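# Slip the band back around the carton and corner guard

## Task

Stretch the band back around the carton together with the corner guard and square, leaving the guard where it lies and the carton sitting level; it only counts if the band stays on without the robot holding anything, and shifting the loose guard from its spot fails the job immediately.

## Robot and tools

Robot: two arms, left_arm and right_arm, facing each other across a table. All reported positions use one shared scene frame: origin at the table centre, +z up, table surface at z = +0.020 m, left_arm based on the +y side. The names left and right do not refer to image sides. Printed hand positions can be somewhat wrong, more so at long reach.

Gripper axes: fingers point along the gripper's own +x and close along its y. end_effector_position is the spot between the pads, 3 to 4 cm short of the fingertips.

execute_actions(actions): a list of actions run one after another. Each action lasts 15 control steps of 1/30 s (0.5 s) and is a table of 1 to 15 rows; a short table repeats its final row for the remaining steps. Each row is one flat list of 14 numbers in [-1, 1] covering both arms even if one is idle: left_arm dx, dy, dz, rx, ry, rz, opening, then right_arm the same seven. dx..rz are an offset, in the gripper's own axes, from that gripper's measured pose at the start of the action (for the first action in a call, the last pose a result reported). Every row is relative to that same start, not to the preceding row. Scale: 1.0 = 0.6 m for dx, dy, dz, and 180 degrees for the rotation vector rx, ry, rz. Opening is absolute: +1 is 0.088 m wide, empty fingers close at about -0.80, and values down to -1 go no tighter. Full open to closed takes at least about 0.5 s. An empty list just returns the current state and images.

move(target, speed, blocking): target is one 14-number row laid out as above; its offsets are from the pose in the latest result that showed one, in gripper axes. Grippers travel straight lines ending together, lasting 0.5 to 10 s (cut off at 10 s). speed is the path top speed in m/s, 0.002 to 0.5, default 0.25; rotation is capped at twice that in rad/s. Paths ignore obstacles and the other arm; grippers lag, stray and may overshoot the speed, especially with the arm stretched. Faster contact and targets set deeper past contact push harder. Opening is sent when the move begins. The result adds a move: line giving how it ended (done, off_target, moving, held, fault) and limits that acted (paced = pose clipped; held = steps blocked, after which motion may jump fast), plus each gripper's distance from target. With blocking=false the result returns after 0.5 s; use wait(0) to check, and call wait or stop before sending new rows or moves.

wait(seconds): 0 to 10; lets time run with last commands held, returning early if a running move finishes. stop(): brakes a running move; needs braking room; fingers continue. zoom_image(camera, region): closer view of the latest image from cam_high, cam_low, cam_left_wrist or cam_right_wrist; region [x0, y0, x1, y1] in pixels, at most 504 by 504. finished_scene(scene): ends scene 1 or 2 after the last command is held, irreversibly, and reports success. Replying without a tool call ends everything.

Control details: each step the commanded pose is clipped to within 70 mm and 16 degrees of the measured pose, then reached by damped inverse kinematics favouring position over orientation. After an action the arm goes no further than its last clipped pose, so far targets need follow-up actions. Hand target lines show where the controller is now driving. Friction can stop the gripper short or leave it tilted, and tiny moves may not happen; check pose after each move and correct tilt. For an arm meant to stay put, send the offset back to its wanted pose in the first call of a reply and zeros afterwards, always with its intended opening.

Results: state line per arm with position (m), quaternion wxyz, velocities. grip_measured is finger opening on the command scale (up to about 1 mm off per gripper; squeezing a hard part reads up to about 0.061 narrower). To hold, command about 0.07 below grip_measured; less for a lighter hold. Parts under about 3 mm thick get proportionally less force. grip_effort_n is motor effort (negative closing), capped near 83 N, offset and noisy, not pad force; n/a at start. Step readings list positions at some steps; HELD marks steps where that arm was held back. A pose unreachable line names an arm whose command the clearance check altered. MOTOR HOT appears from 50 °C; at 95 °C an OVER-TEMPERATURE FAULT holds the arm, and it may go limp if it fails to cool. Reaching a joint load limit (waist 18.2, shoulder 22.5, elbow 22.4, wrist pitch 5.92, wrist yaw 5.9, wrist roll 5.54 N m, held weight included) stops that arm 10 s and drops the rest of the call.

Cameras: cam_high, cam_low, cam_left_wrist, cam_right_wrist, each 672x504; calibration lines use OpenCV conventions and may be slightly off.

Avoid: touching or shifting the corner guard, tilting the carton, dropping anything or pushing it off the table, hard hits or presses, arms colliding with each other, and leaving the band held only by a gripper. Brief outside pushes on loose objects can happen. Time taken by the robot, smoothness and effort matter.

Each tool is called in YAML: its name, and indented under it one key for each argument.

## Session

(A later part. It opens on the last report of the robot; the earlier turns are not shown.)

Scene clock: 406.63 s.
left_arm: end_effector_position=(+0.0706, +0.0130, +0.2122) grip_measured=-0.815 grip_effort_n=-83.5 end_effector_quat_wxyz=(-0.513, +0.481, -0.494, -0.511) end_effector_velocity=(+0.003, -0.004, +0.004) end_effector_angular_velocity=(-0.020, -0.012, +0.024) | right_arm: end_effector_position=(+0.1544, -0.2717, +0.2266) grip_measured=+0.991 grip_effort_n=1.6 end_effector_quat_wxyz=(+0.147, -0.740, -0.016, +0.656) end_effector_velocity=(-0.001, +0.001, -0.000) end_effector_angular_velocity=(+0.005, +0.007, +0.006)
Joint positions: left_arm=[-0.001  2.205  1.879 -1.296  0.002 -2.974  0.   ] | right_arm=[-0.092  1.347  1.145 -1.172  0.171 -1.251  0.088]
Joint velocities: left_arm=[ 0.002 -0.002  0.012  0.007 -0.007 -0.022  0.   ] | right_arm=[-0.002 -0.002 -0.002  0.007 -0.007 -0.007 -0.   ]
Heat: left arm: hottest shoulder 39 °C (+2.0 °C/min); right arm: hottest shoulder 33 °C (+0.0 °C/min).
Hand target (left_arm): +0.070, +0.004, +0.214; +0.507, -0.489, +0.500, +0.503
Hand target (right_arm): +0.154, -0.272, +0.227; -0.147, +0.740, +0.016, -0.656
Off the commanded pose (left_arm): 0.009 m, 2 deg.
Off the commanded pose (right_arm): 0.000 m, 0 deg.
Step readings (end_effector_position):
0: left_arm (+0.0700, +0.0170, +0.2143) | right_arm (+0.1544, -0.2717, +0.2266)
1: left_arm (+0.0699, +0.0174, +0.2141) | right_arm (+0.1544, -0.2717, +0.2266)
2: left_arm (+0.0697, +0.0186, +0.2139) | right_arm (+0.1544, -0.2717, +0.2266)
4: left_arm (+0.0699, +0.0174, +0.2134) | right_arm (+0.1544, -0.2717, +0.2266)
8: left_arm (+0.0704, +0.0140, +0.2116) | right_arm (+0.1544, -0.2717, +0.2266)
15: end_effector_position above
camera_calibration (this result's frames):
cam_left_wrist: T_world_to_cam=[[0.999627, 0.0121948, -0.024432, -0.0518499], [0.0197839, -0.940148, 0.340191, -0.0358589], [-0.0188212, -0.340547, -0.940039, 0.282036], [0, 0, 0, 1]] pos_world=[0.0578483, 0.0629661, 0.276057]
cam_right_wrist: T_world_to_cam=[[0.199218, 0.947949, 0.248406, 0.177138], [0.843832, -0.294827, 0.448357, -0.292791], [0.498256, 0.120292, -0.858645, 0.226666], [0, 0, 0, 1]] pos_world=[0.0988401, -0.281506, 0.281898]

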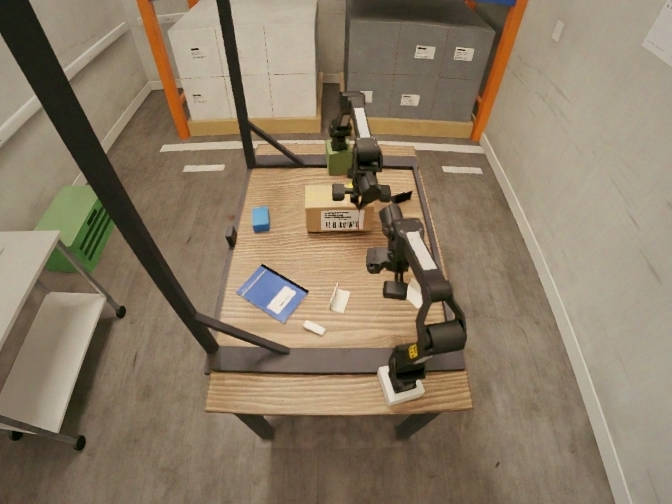

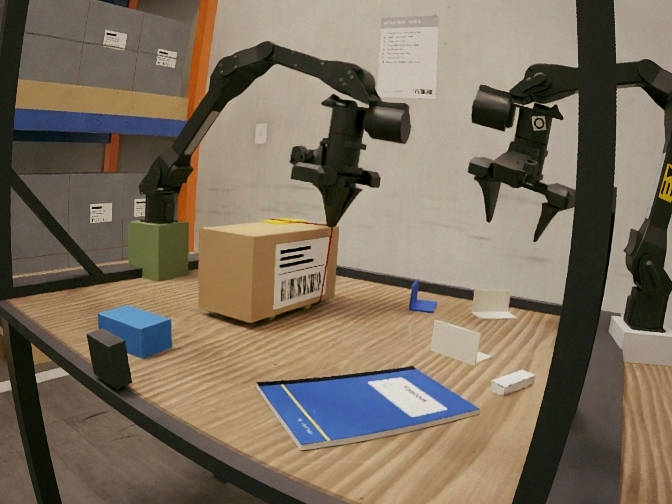

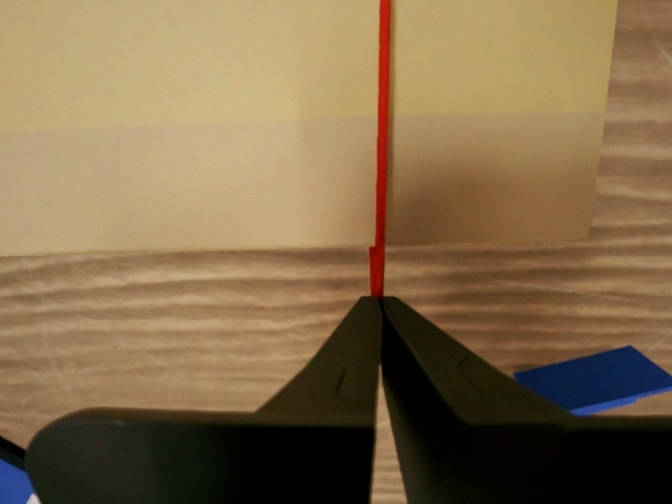

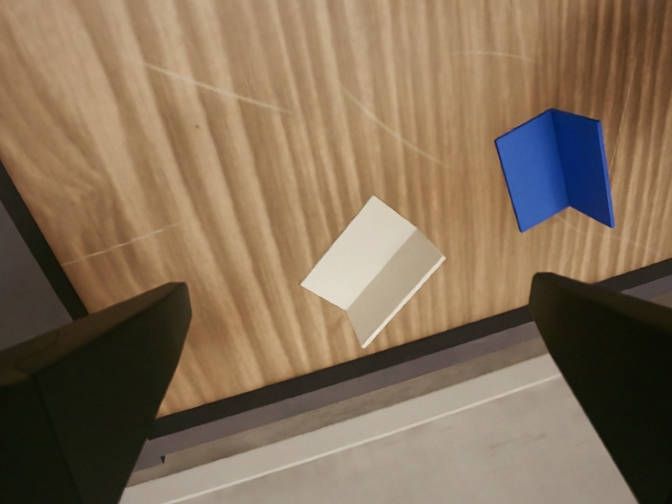

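execute_actions:
  actions:
    - [[0.01,0,-0.003,0,0,0,-0.9,0,0,0,0,0,0,1],[0.02,0,-0.005,0,0,0,-0.9,0,0,0,0,0,0,1],[0.028,0,-0.005,0,0,0,-0.9,0,0,0,0,0,0,1],[0.034,0,-0.005,0,0,0,-0.9,0,0,0,0,0,0,1]]

zoom_image:
  camera: "cam_low"
  region: [240, 190, 380, 320]

Scene clock: 411.10 s.
left_arm: end_effector_position=(+0.0703, +0.0145, +0.1974) grip_measured=-0.815 grip_effort_n=-83.5 end_effector_quat_wxyz=(-0.514, +0.480, -0.493, -0.512) end_effector_velocity=(-0.000, +0.002, +0.000) end_effector_angular_velocity=(+0.008, -0.006, -0.010) | right_arm: end_effector_position=(+0.1544, -0.2717, +0.2266) grip_measured=+0.991 grip_effort_n=1.6 end_effector_quat_wxyz=(+0.147, -0.740, -0.016, +0.656) end_effector_velocity=(-0.004, -0.003, -0.001) end_effector_angular_velocity=(-0.014, +0.033, +0.012)
Joint positions: left_arm=[-0.001  2.21   1.828 -1.244  0.002 -2.974  0.   ] | right_arm=[-0.092  1.347  1.145 -1.172  0.171 -1.251  0.088]
Joint velocities: left_arm=[-0.002 -0.002 -0.002 -0.007 -0.007  0.007  0.   ] | right_arm=[-0.002 -0.002 -0.002 -0.007 -0.037 -0.007 -0.   ]
Heat: left arm: hottest shoulder 39 °C (+2.0 °C/min); right arm: hottest shoulder 33 °C (+0.0 °C/min).
Hand target (left_arm): +0.070, +0.011, +0.192; +0.513, -0.481, +0.494, +0.511
Hand target (right_arm): +0.154, -0.272, +0.227; -0.147, +0.740, +0.016, -0.656
Off the commanded pose (left_arm): 0.007 m, 0 deg.
Off the commanded pose (right_arm): 0.000 m, 0 deg.
Step readings (end_effector_position):
0: left_arm (+0.0706, +0.0130, +0.2119) | right_arm (+0.1544, -0.2717, +0.2266)
1: left_arm (+0.0705, +0.0132, +0.2117) | right_arm (+0.1544, -0.2717, +0.2266)
2: left_arm (+0.0705, +0.0137, +0.2107) | right_arm (+0.1544, -0.2717, +0.2266)
4: left_arm (+0.0704, +0.0137, +0.2062) | right_arm (+0.1544, -0.2717, +0.2266)
8: left_arm (+0.0703, +0.0148, +0.1983) | right_arm (+0.1544, -0.2717, +0.2266)
15: end_effector_position above
camera_calibration (this result's frames):
cam_left_wrist: T_world_to_cam=[[0.99961, 0.0123068, -0.0250728, -0.0518691], [0.0200193, -0.941678, 0.33592, -0.0285459], [-0.0194764, -0.336291, -0.941557, 0.268942], [0, 0, 0, 1]] pos_world=[0.0576583, 0.0642, 0.261513]
cam_right_wrist: T_world_to_cam=[[0.199218, 0.947949, 0.248406, 0.177138], [0.843832, -0.294827, 0.448357, -0.292791], [0.498256, 0.120292, -0.858645, 0.226666], [0, 0, 0, 1]] pos_world=[0.0988401, -0.281506, 0.281898]

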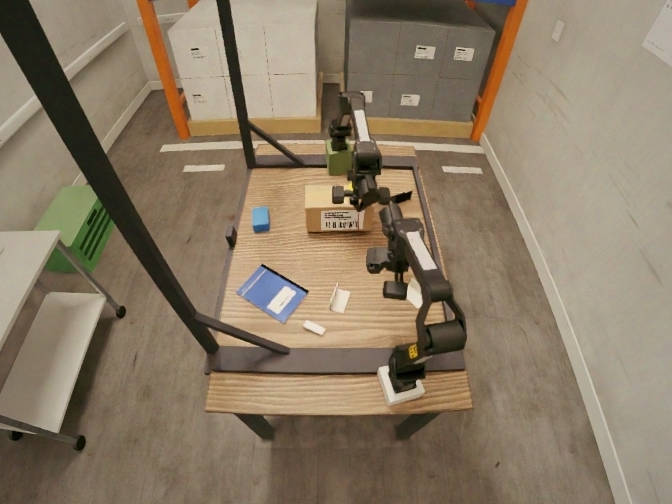

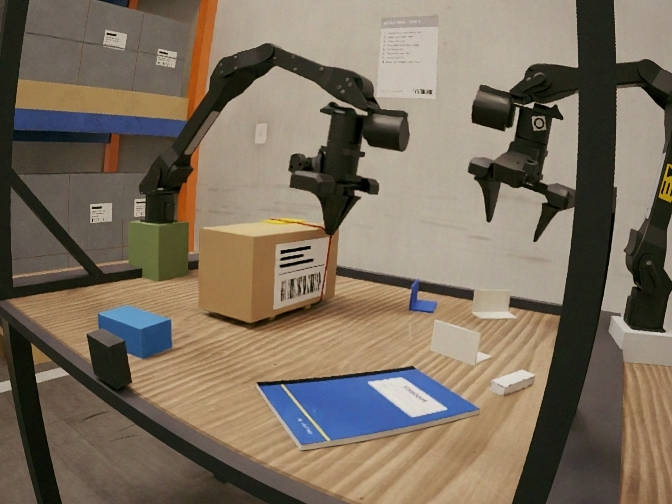

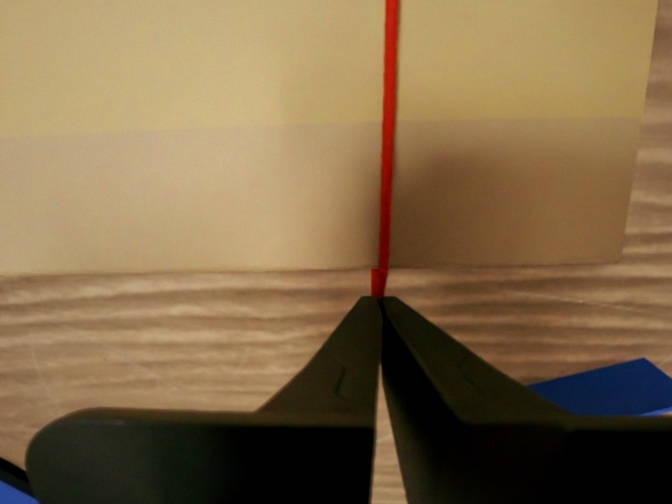

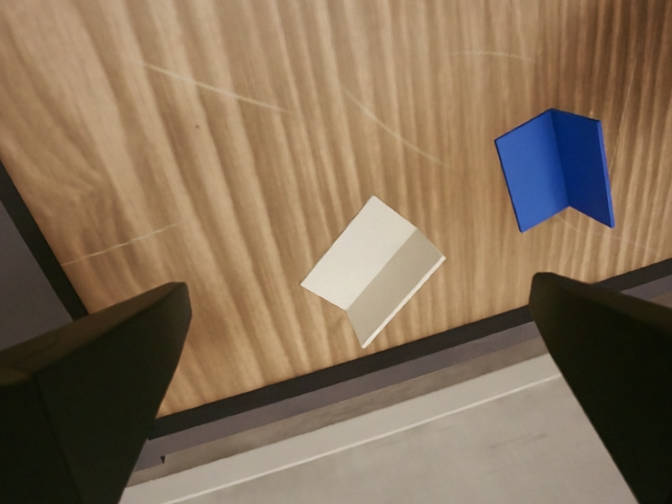

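Region (240, 190, 380, 320) of cam_low's 672x504 image, scaled by 3.600, with more detail than that image has; it fills the top 468 rows of this view, and the rest is white.

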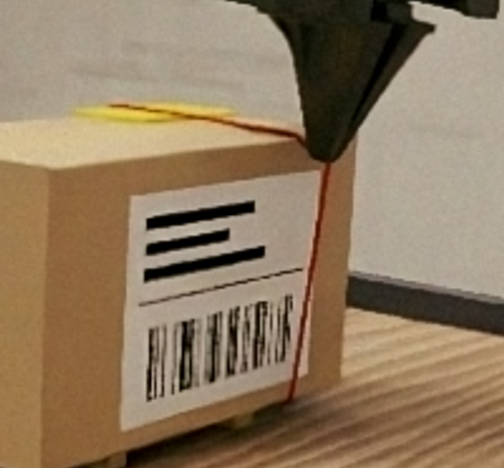

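execute_actions:
  actions:
    - [[0.004,0,-0.003,0,0,0,-0.9,0,0,0,0,0,0,1],[0.008,0,-0.003,0,0,0,-0.9,0,0,0,0,0,0,1],[0.012,0,-0.003,0,0,0,-0.9,0,0,0,0,0,0,1]]
    - [[0,0,0,0,0,0,-0.82,0,0,0,0,0,0,1],[0,0,0,0,0,0,-0.8,0,0,0,0,0,0,1],[0,0,0,0,0,0,-0.78,0,0,0,0,0,0,1],[0,0,0,0,0,0,-0.76,0,0,0,0,0,0,1],[0,0,0,0,0,0,-0.74,0,0,0,0,0,0,1],[0,0,0,0,0,0,-0.72,0,0,0,0,0,0,1],[0,0,0,0,0,0,-0.7,0,0,0,0,0,0,1],[0,0,0,0,0,0,-0.67,0,0,0,0,0,0,1],[0,0,0,0,0,0,-0.64,0,0,0,0,0,0,1],[0,0,0,0,0,0,-0.6,0,0,0,0,0,0,1],[0,0,0,0,0,0,-0.55,0,0,0,0,0,0,1],[0,0,0,0,0,0,-0.5,0,0,0,0,0,0,1]]
    - [[-0.02,0,-0.005,0,0,0,-0.5,0,0,0,0,0,0,1],[-0.04,0,-0.005,0,0,0,-0.5,0,0,0,0,0,0,1],[-0.06,0,-0.005,0,0,0,-0.5,0,0,0,0,0,0,1],[-0.08,0,-0.005,0,0,0,-0.5,0,0,0,0,0,0,1],[-0.1,0,-0.005,0,0,0,-0.5,0,0,0,0,0,0,1]]

move:
  target: [-0.03,0,0.28,0,0,0,-0.5,0,0,0,0,0,0,1]
  speed: 0.15

zoom_image:
  camera: "cam_high"
  region: [295, 160, 415, 250]

zoom_image:
  camera: "cam_low"
  region: [180, 190, 380, 340]

zoom_image:
  camera: "cam_left_wrist"
  region: [200, 130, 520, 420]

Scene clock: 421.33 s.
left_arm: end_effector_position=(+0.0710, +0.0102, +0.2603) grip_measured=-0.503 grip_effort_n=16.5 end_effector_quat_wxyz=(-0.511, +0.484, -0.496, -0.508) end_effector_velocity=(+0.000, -0.000, +0.016) end_effector_angular_velocity=(-0.011, -0.009, +0.005) | right_arm: end_effector_position=(+0.1544, -0.2717, +0.2266) grip_measured=+0.991 grip_effort_n=1.2 end_effector_quat_wxyz=(+0.147, -0.740, -0.016, +0.656) end_effector_velocity=(-0.001, -0.003, +0.001) end_effector_angular_velocity=(-0.007, +0.002, +0.025)
Joint positions: left_arm=[-0.001  2.21   2.08  -1.48   0.002 -2.974  0.014] | right_arm=[-0.092  1.347  1.145 -1.172  0.171 -1.251  0.088]
Joint velocities: left_arm=[-0.002 -0.002  0.061 -0.051 -0.007 -0.007 -0.   ] | right_arm=[ 0.002 -0.007 -0.002 -0.007 -0.007 -0.022  0.   ]
Heat: left arm: hottest shoulder 40 °C (+4.0 °C/min); right arm: hottest shoulder 33 °C (+0.0 °C/min).
Hand target (left_arm): +0.070, +0.009, +0.255; +0.514, -0.480, +0.493, +0.513
Hand target (right_arm): +0.154, -0.272, +0.227; -0.147, +0.740, +0.016, -0.656
Off the commanded pose (left_arm): 0.005 m, 1 deg.
Off the commanded pose (right_arm): 0.000 m, 0 deg.
Step readings (end_effector_position; steps 1 to 15: 1st action; 16 to 30: 2nd action; 31 to 45: 3rd action):
0: left_arm (+0.0703, +0.0144, +0.1974) | right_arm (+0.1544, -0.2717, +0.2266)
1: left_arm (+0.0703, +0.0144, +0.1974) | right_arm (+0.1544, -0.2717, +0.2266)
2: left_arm (+0.0703, +0.0145, +0.1973) | right_arm (+0.1544, -0.2717, +0.2266)
4: left_arm (+0.0702, +0.0153, +0.1965) | right_arm (+0.1544, -0.2717, +0.2266)
8: left_arm (+0.0702, +0.0155, +0.1954) | right_arm (+0.1544, -0.2717, +0.2266)
15: left_arm (+0.0702, +0.0154, +0.1952) | right_arm (+0.1544, -0.2717, +0.2266)
16: left_arm (+0.0702, +0.0154, +0.1952) | right_arm (+0.1544, -0.2717, +0.2266)
17: left_arm (+0.0701, +0.0158, +0.1953) | right_arm (+0.1544, -0.2717, +0.2266)
19: left_arm (+0.0700, +0.0166, +0.1953) | right_arm (+0.1544, -0.2717, +0.2266)
23: left_arm (+0.0702, +0.0150, +0.1952) | right_arm (+0.1544, -0.2717, +0.2266)
30: left_arm (+0.0702, +0.0151, +0.1952) | right_arm (+0.1544, -0.2717, +0.2266)
31: left_arm (+0.0702, +0.0153, +0.1967) | right_arm (+0.1544, -0.2717, +0.2266)
32: left_arm (+0.0701, +0.0160, +0.2004) | right_arm (+0.1544, -0.2717, +0.2266)
34: left_arm (+0.0700, +0.0166, +0.2124) | right_arm (+0.1544, -0.2717, +0.2266)
38: left_arm (+0.0710, +0.0100, +0.2455) | right_arm (+0.1544, -0.2717, +0.2266)
45: end_effector_position above
camera_calibration (this result's frames):
cam_left_wrist: T_world_to_cam=[[0.999664, 0.0119535, -0.0229886, -0.0514505], [0.0192433, -0.936636, 0.349774, -0.0573703], [-0.0173509, -0.350099, -0.936552, 0.325374], [0, 0, 0, 1]] pos_world=[0.0581827, 0.060793, 0.323614]
cam_right_wrist: T_world_to_cam=[[0.199218, 0.947949, 0.248406, 0.177138], [0.843832, -0.294827, 0.448357, -0.292791], [0.498256, 0.120292, -0.858645, 0.226666], [0, 0, 0, 1]] pos_world=[0.0988401, -0.281506, 0.281898]

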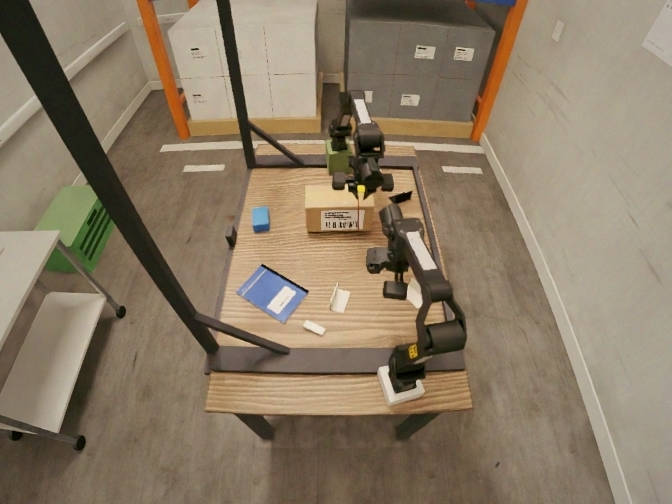

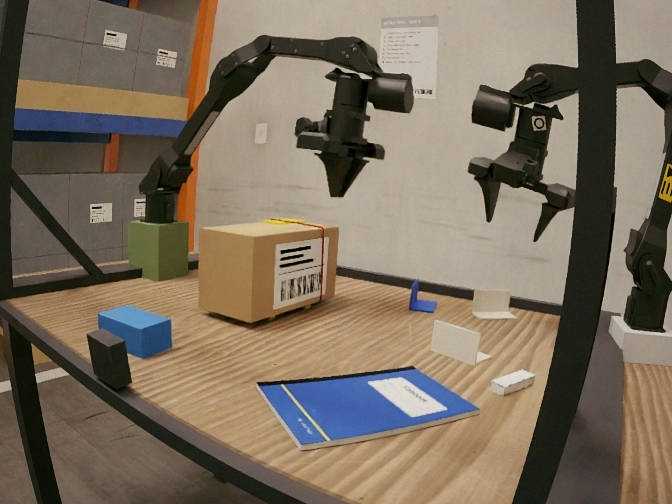

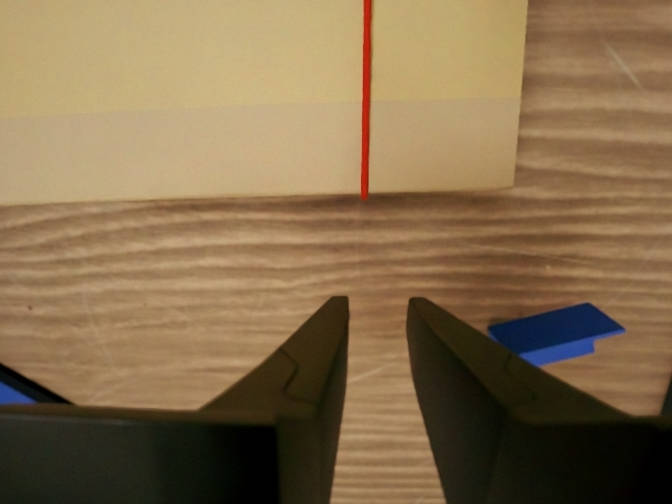

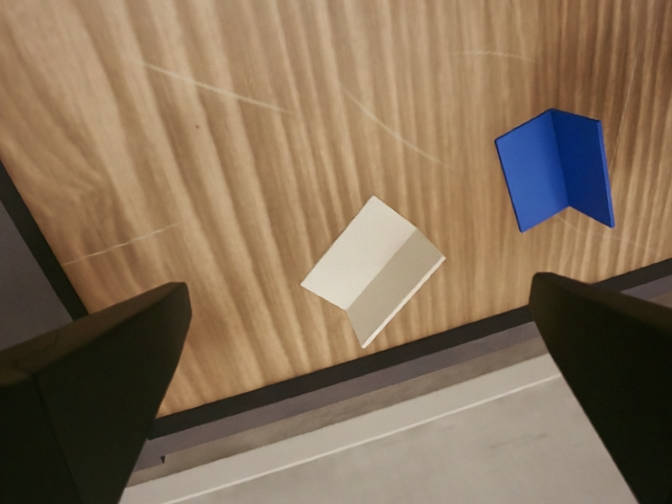

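Scene clock: 422.93 s.
left_arm: end_effector_position=(+0.0718, +0.1736, +0.2854) grip_measured=-0.503 grip_effort_n=17.0 end_effector_quat_wxyz=(-0.510, +0.484, -0.496, -0.510) end_effector_velocity=(+0.001, +0.003, +0.000) end_effector_angular_velocity=(+0.009, -0.005, -0.005) | right_arm: end_effector_position=(+0.1544, -0.2717, +0.2266) grip_measured=+0.991 grip_effort_n=1.2 end_effector_quat_wxyz=(+0.147, -0.740, -0.016, +0.656) end_effector_velocity=(+0.001, -0.002, -0.001) end_effector_angular_velocity=(-0.007, +0.008, -0.013)
Joint positions: left_arm=[ 0.097  1.556  1.318 -1.374  0.001 -2.879  0.014] | right_arm=[-0.092  1.347  1.145 -1.172  0.171 -1.251  0.088]
Joint velocities: left_arm=[ 0.002 -0.002 -0.002 -0.007 -0.007  0.007 -0.   ] | right_arm=[-0.007 -0.002 -0.002 -0.007 -0.007  0.007 -0.   ]
Heat: left arm: hottest shoulder 40 °C (+4.1 °C/min); right arm: hottest shoulder 33 °C (+0.0 °C/min).
Hand target (left_arm): +0.072, +0.177, +0.286; +0.511, -0.485, +0.496, +0.508
Hand target (right_arm): +0.154, -0.272, +0.227; -0.147, +0.740, +0.016, -0.656
Off the commanded pose (left_arm): 0.004 m, 0 deg.
Off the commanded pose (right_arm): 0.000 m, 0 deg.
move: done
camera_calibration (this result's frames):
cam_left_wrist: T_world_to_cam=[[0.99955, 0.015418, -0.0257481, -0.0534311], [0.0234541, -0.936579, 0.34967, 0.086629], [-0.018724, -0.350117, -0.936519, 0.406268], [0, 0, 0, 1]] pos_world=[0.0589822, 0.2242, 0.34881]
cam_right_wrist: T_world_to_cam=[[0.199218, 0.947949, 0.248406, 0.177138], [0.843832, -0.294827, 0.448357, -0.292791], [0.498256, 0.120292, -0.858645, 0.226666], [0, 0, 0, 1]] pos_world=[0.0988401, -0.281506, 0.281898]

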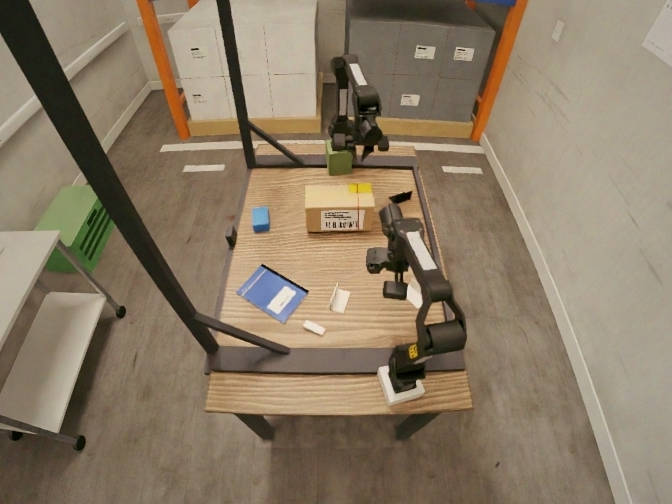

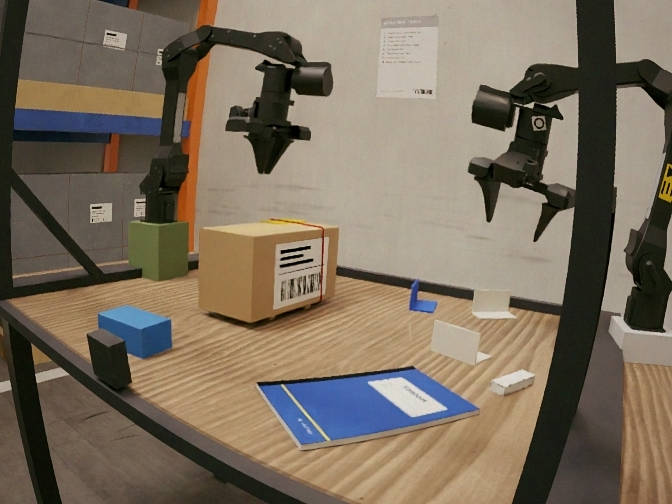

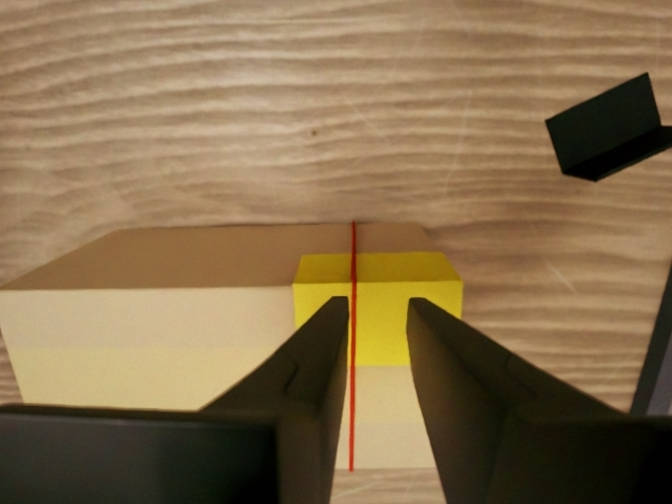

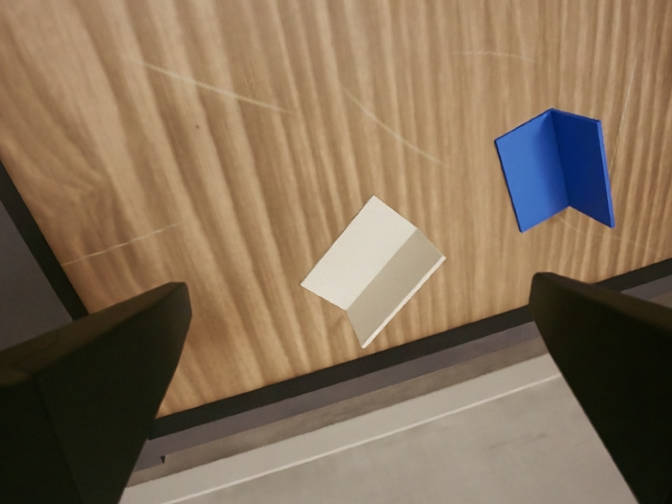

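Region (295, 160, 415, 250) of cam_high's 672x504 image, scaled by 4.200, with more detail than that image has; it fills the top 378 rows of this view, and the rest is white.

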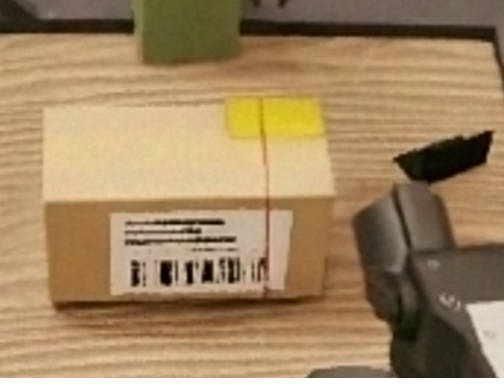

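Region (180, 190, 380, 340) of cam_low's 672x504 image, scaled by 2.520, with more detail than that image has; it fills the top 378 rows of this view, and the rest is white.

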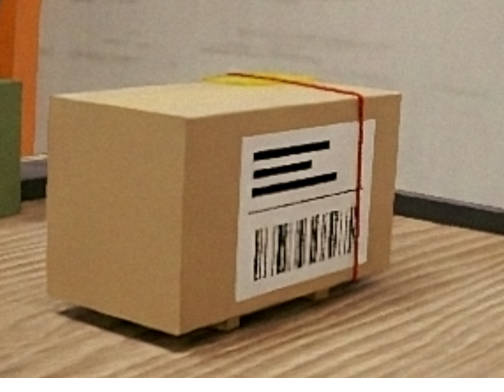

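Region (200, 130, 520, 420) of cam_left_wrist's 672x504 image, scaled by 1.575, with more detail than that image has; it fills the top 457 rows of this view, and the rest is white.

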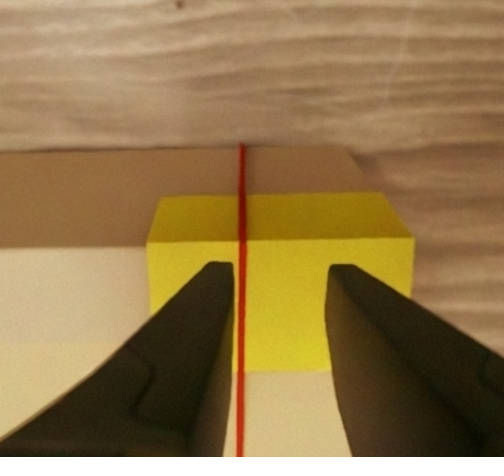

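execute_actions:
  actions: []

Scene clock: 427.97 s.
left_arm: end_effector_position=(+0.0718, +0.1737, +0.2854) grip_measured=-0.503 grip_effort_n=16.5 end_effector_quat_wxyz=(-0.510, +0.484, -0.496, -0.510) end_effector_velocity=(-0.000, +0.002, +0.000) end_effector_angular_velocity=(+0.009, -0.006, +0.019) | right_arm: end_effector_position=(+0.1544, -0.2717, +0.2266) grip_measured=+0.991 grip_effort_n=1.6 end_effector_quat_wxyz=(+0.147, -0.740, -0.016, +0.656) end_effector_velocity=(+0.000, -0.006, -0.003) end_effector_angular_velocity=(-0.031, -0.002, +0.020)
Joint positions: left_arm=[ 0.097  1.555  1.318 -1.374  0.001 -2.879  0.014] | right_arm=[-0.092  1.347  1.145 -1.172  0.171 -1.251  0.088]
Joint velocities: left_arm=[-0.002 -0.002 -0.002 -0.007 -0.007 -0.022 -0.   ] | right_arm=[-0.002 -0.002 -0.007 -0.022 -0.007 -0.022 -0.   ]
Heat: left arm: hottest shoulder 40 °C (+4.1 °C/min); right arm: hottest shoulder 33 °C (+0.0 °C/min).
Hand target (left_arm): +0.072, +0.177, +0.286; +0.511, -0.485, +0.496, +0.508
Hand target (right_arm): +0.154, -0.272, +0.227; -0.147, +0.740, +0.016, -0.656
Off the commanded pose (left_arm): 0.004 m, 0 deg.
Off the commanded pose (right_arm): 0.000 m, 0 deg.
camera_calibration (this result's frames):
cam_left_wrist: T_world_to_cam=[[0.999555, 0.0150369, -0.0257632, -0.0533375], [0.0231024, -0.936587, 0.349674, 0.086747], [-0.0188714, -0.350114, -0.936517, 0.40631], [0, 0, 0, 1]] pos_world=[0.0589774, 0.224303, 0.348809]
cam_right_wrist: T_world_to_cam=[[0.199218, 0.947949, 0.248406, 0.177138], [0.843832, -0.294827, 0.448357, -0.292791], [0.498256, 0.120292, -0.858645, 0.226666], [0, 0, 0, 1]] pos_world=[0.0988401, -0.281506, 0.281898]

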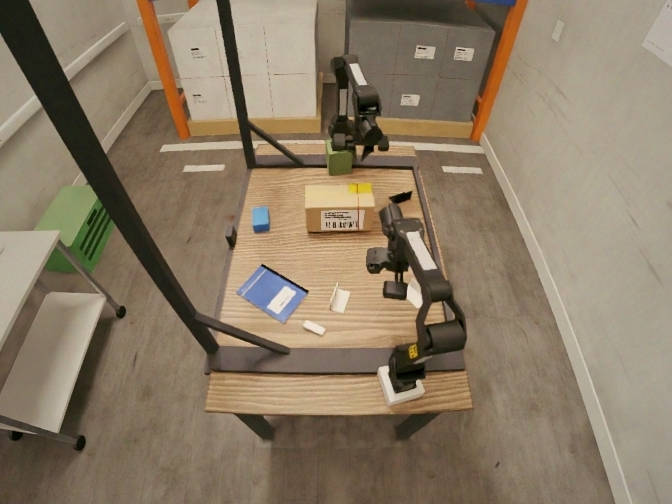

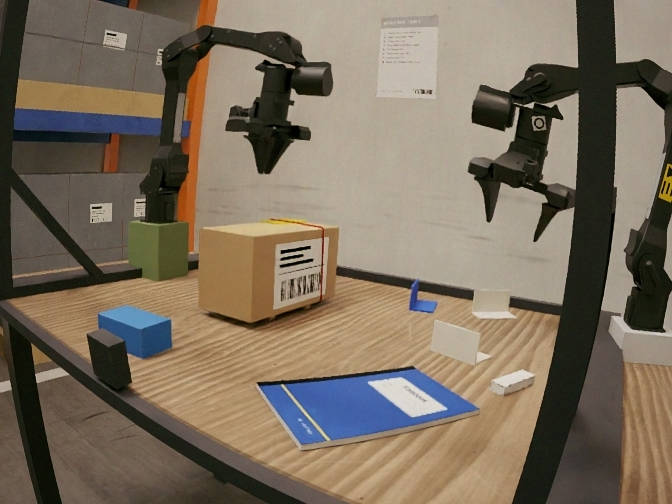

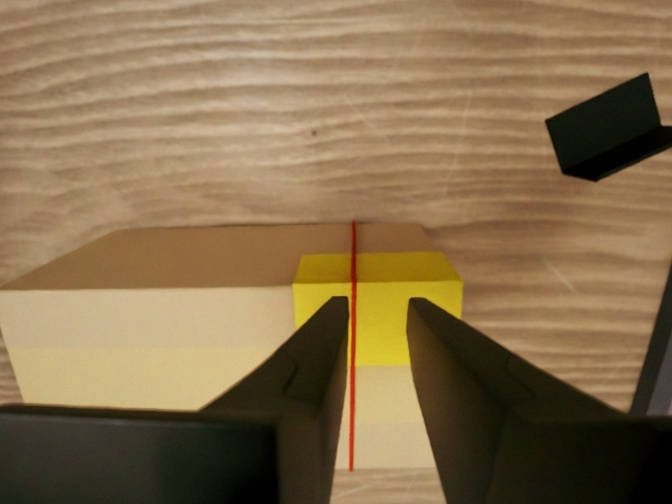

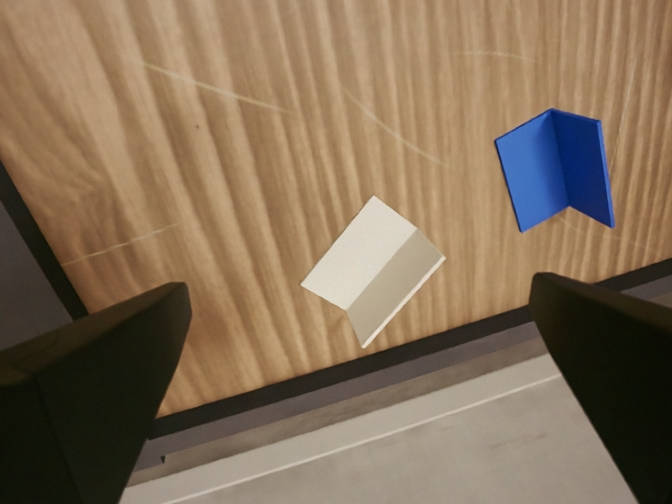

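finished_scene:
  scene: 2

The scene is finished: the task was done.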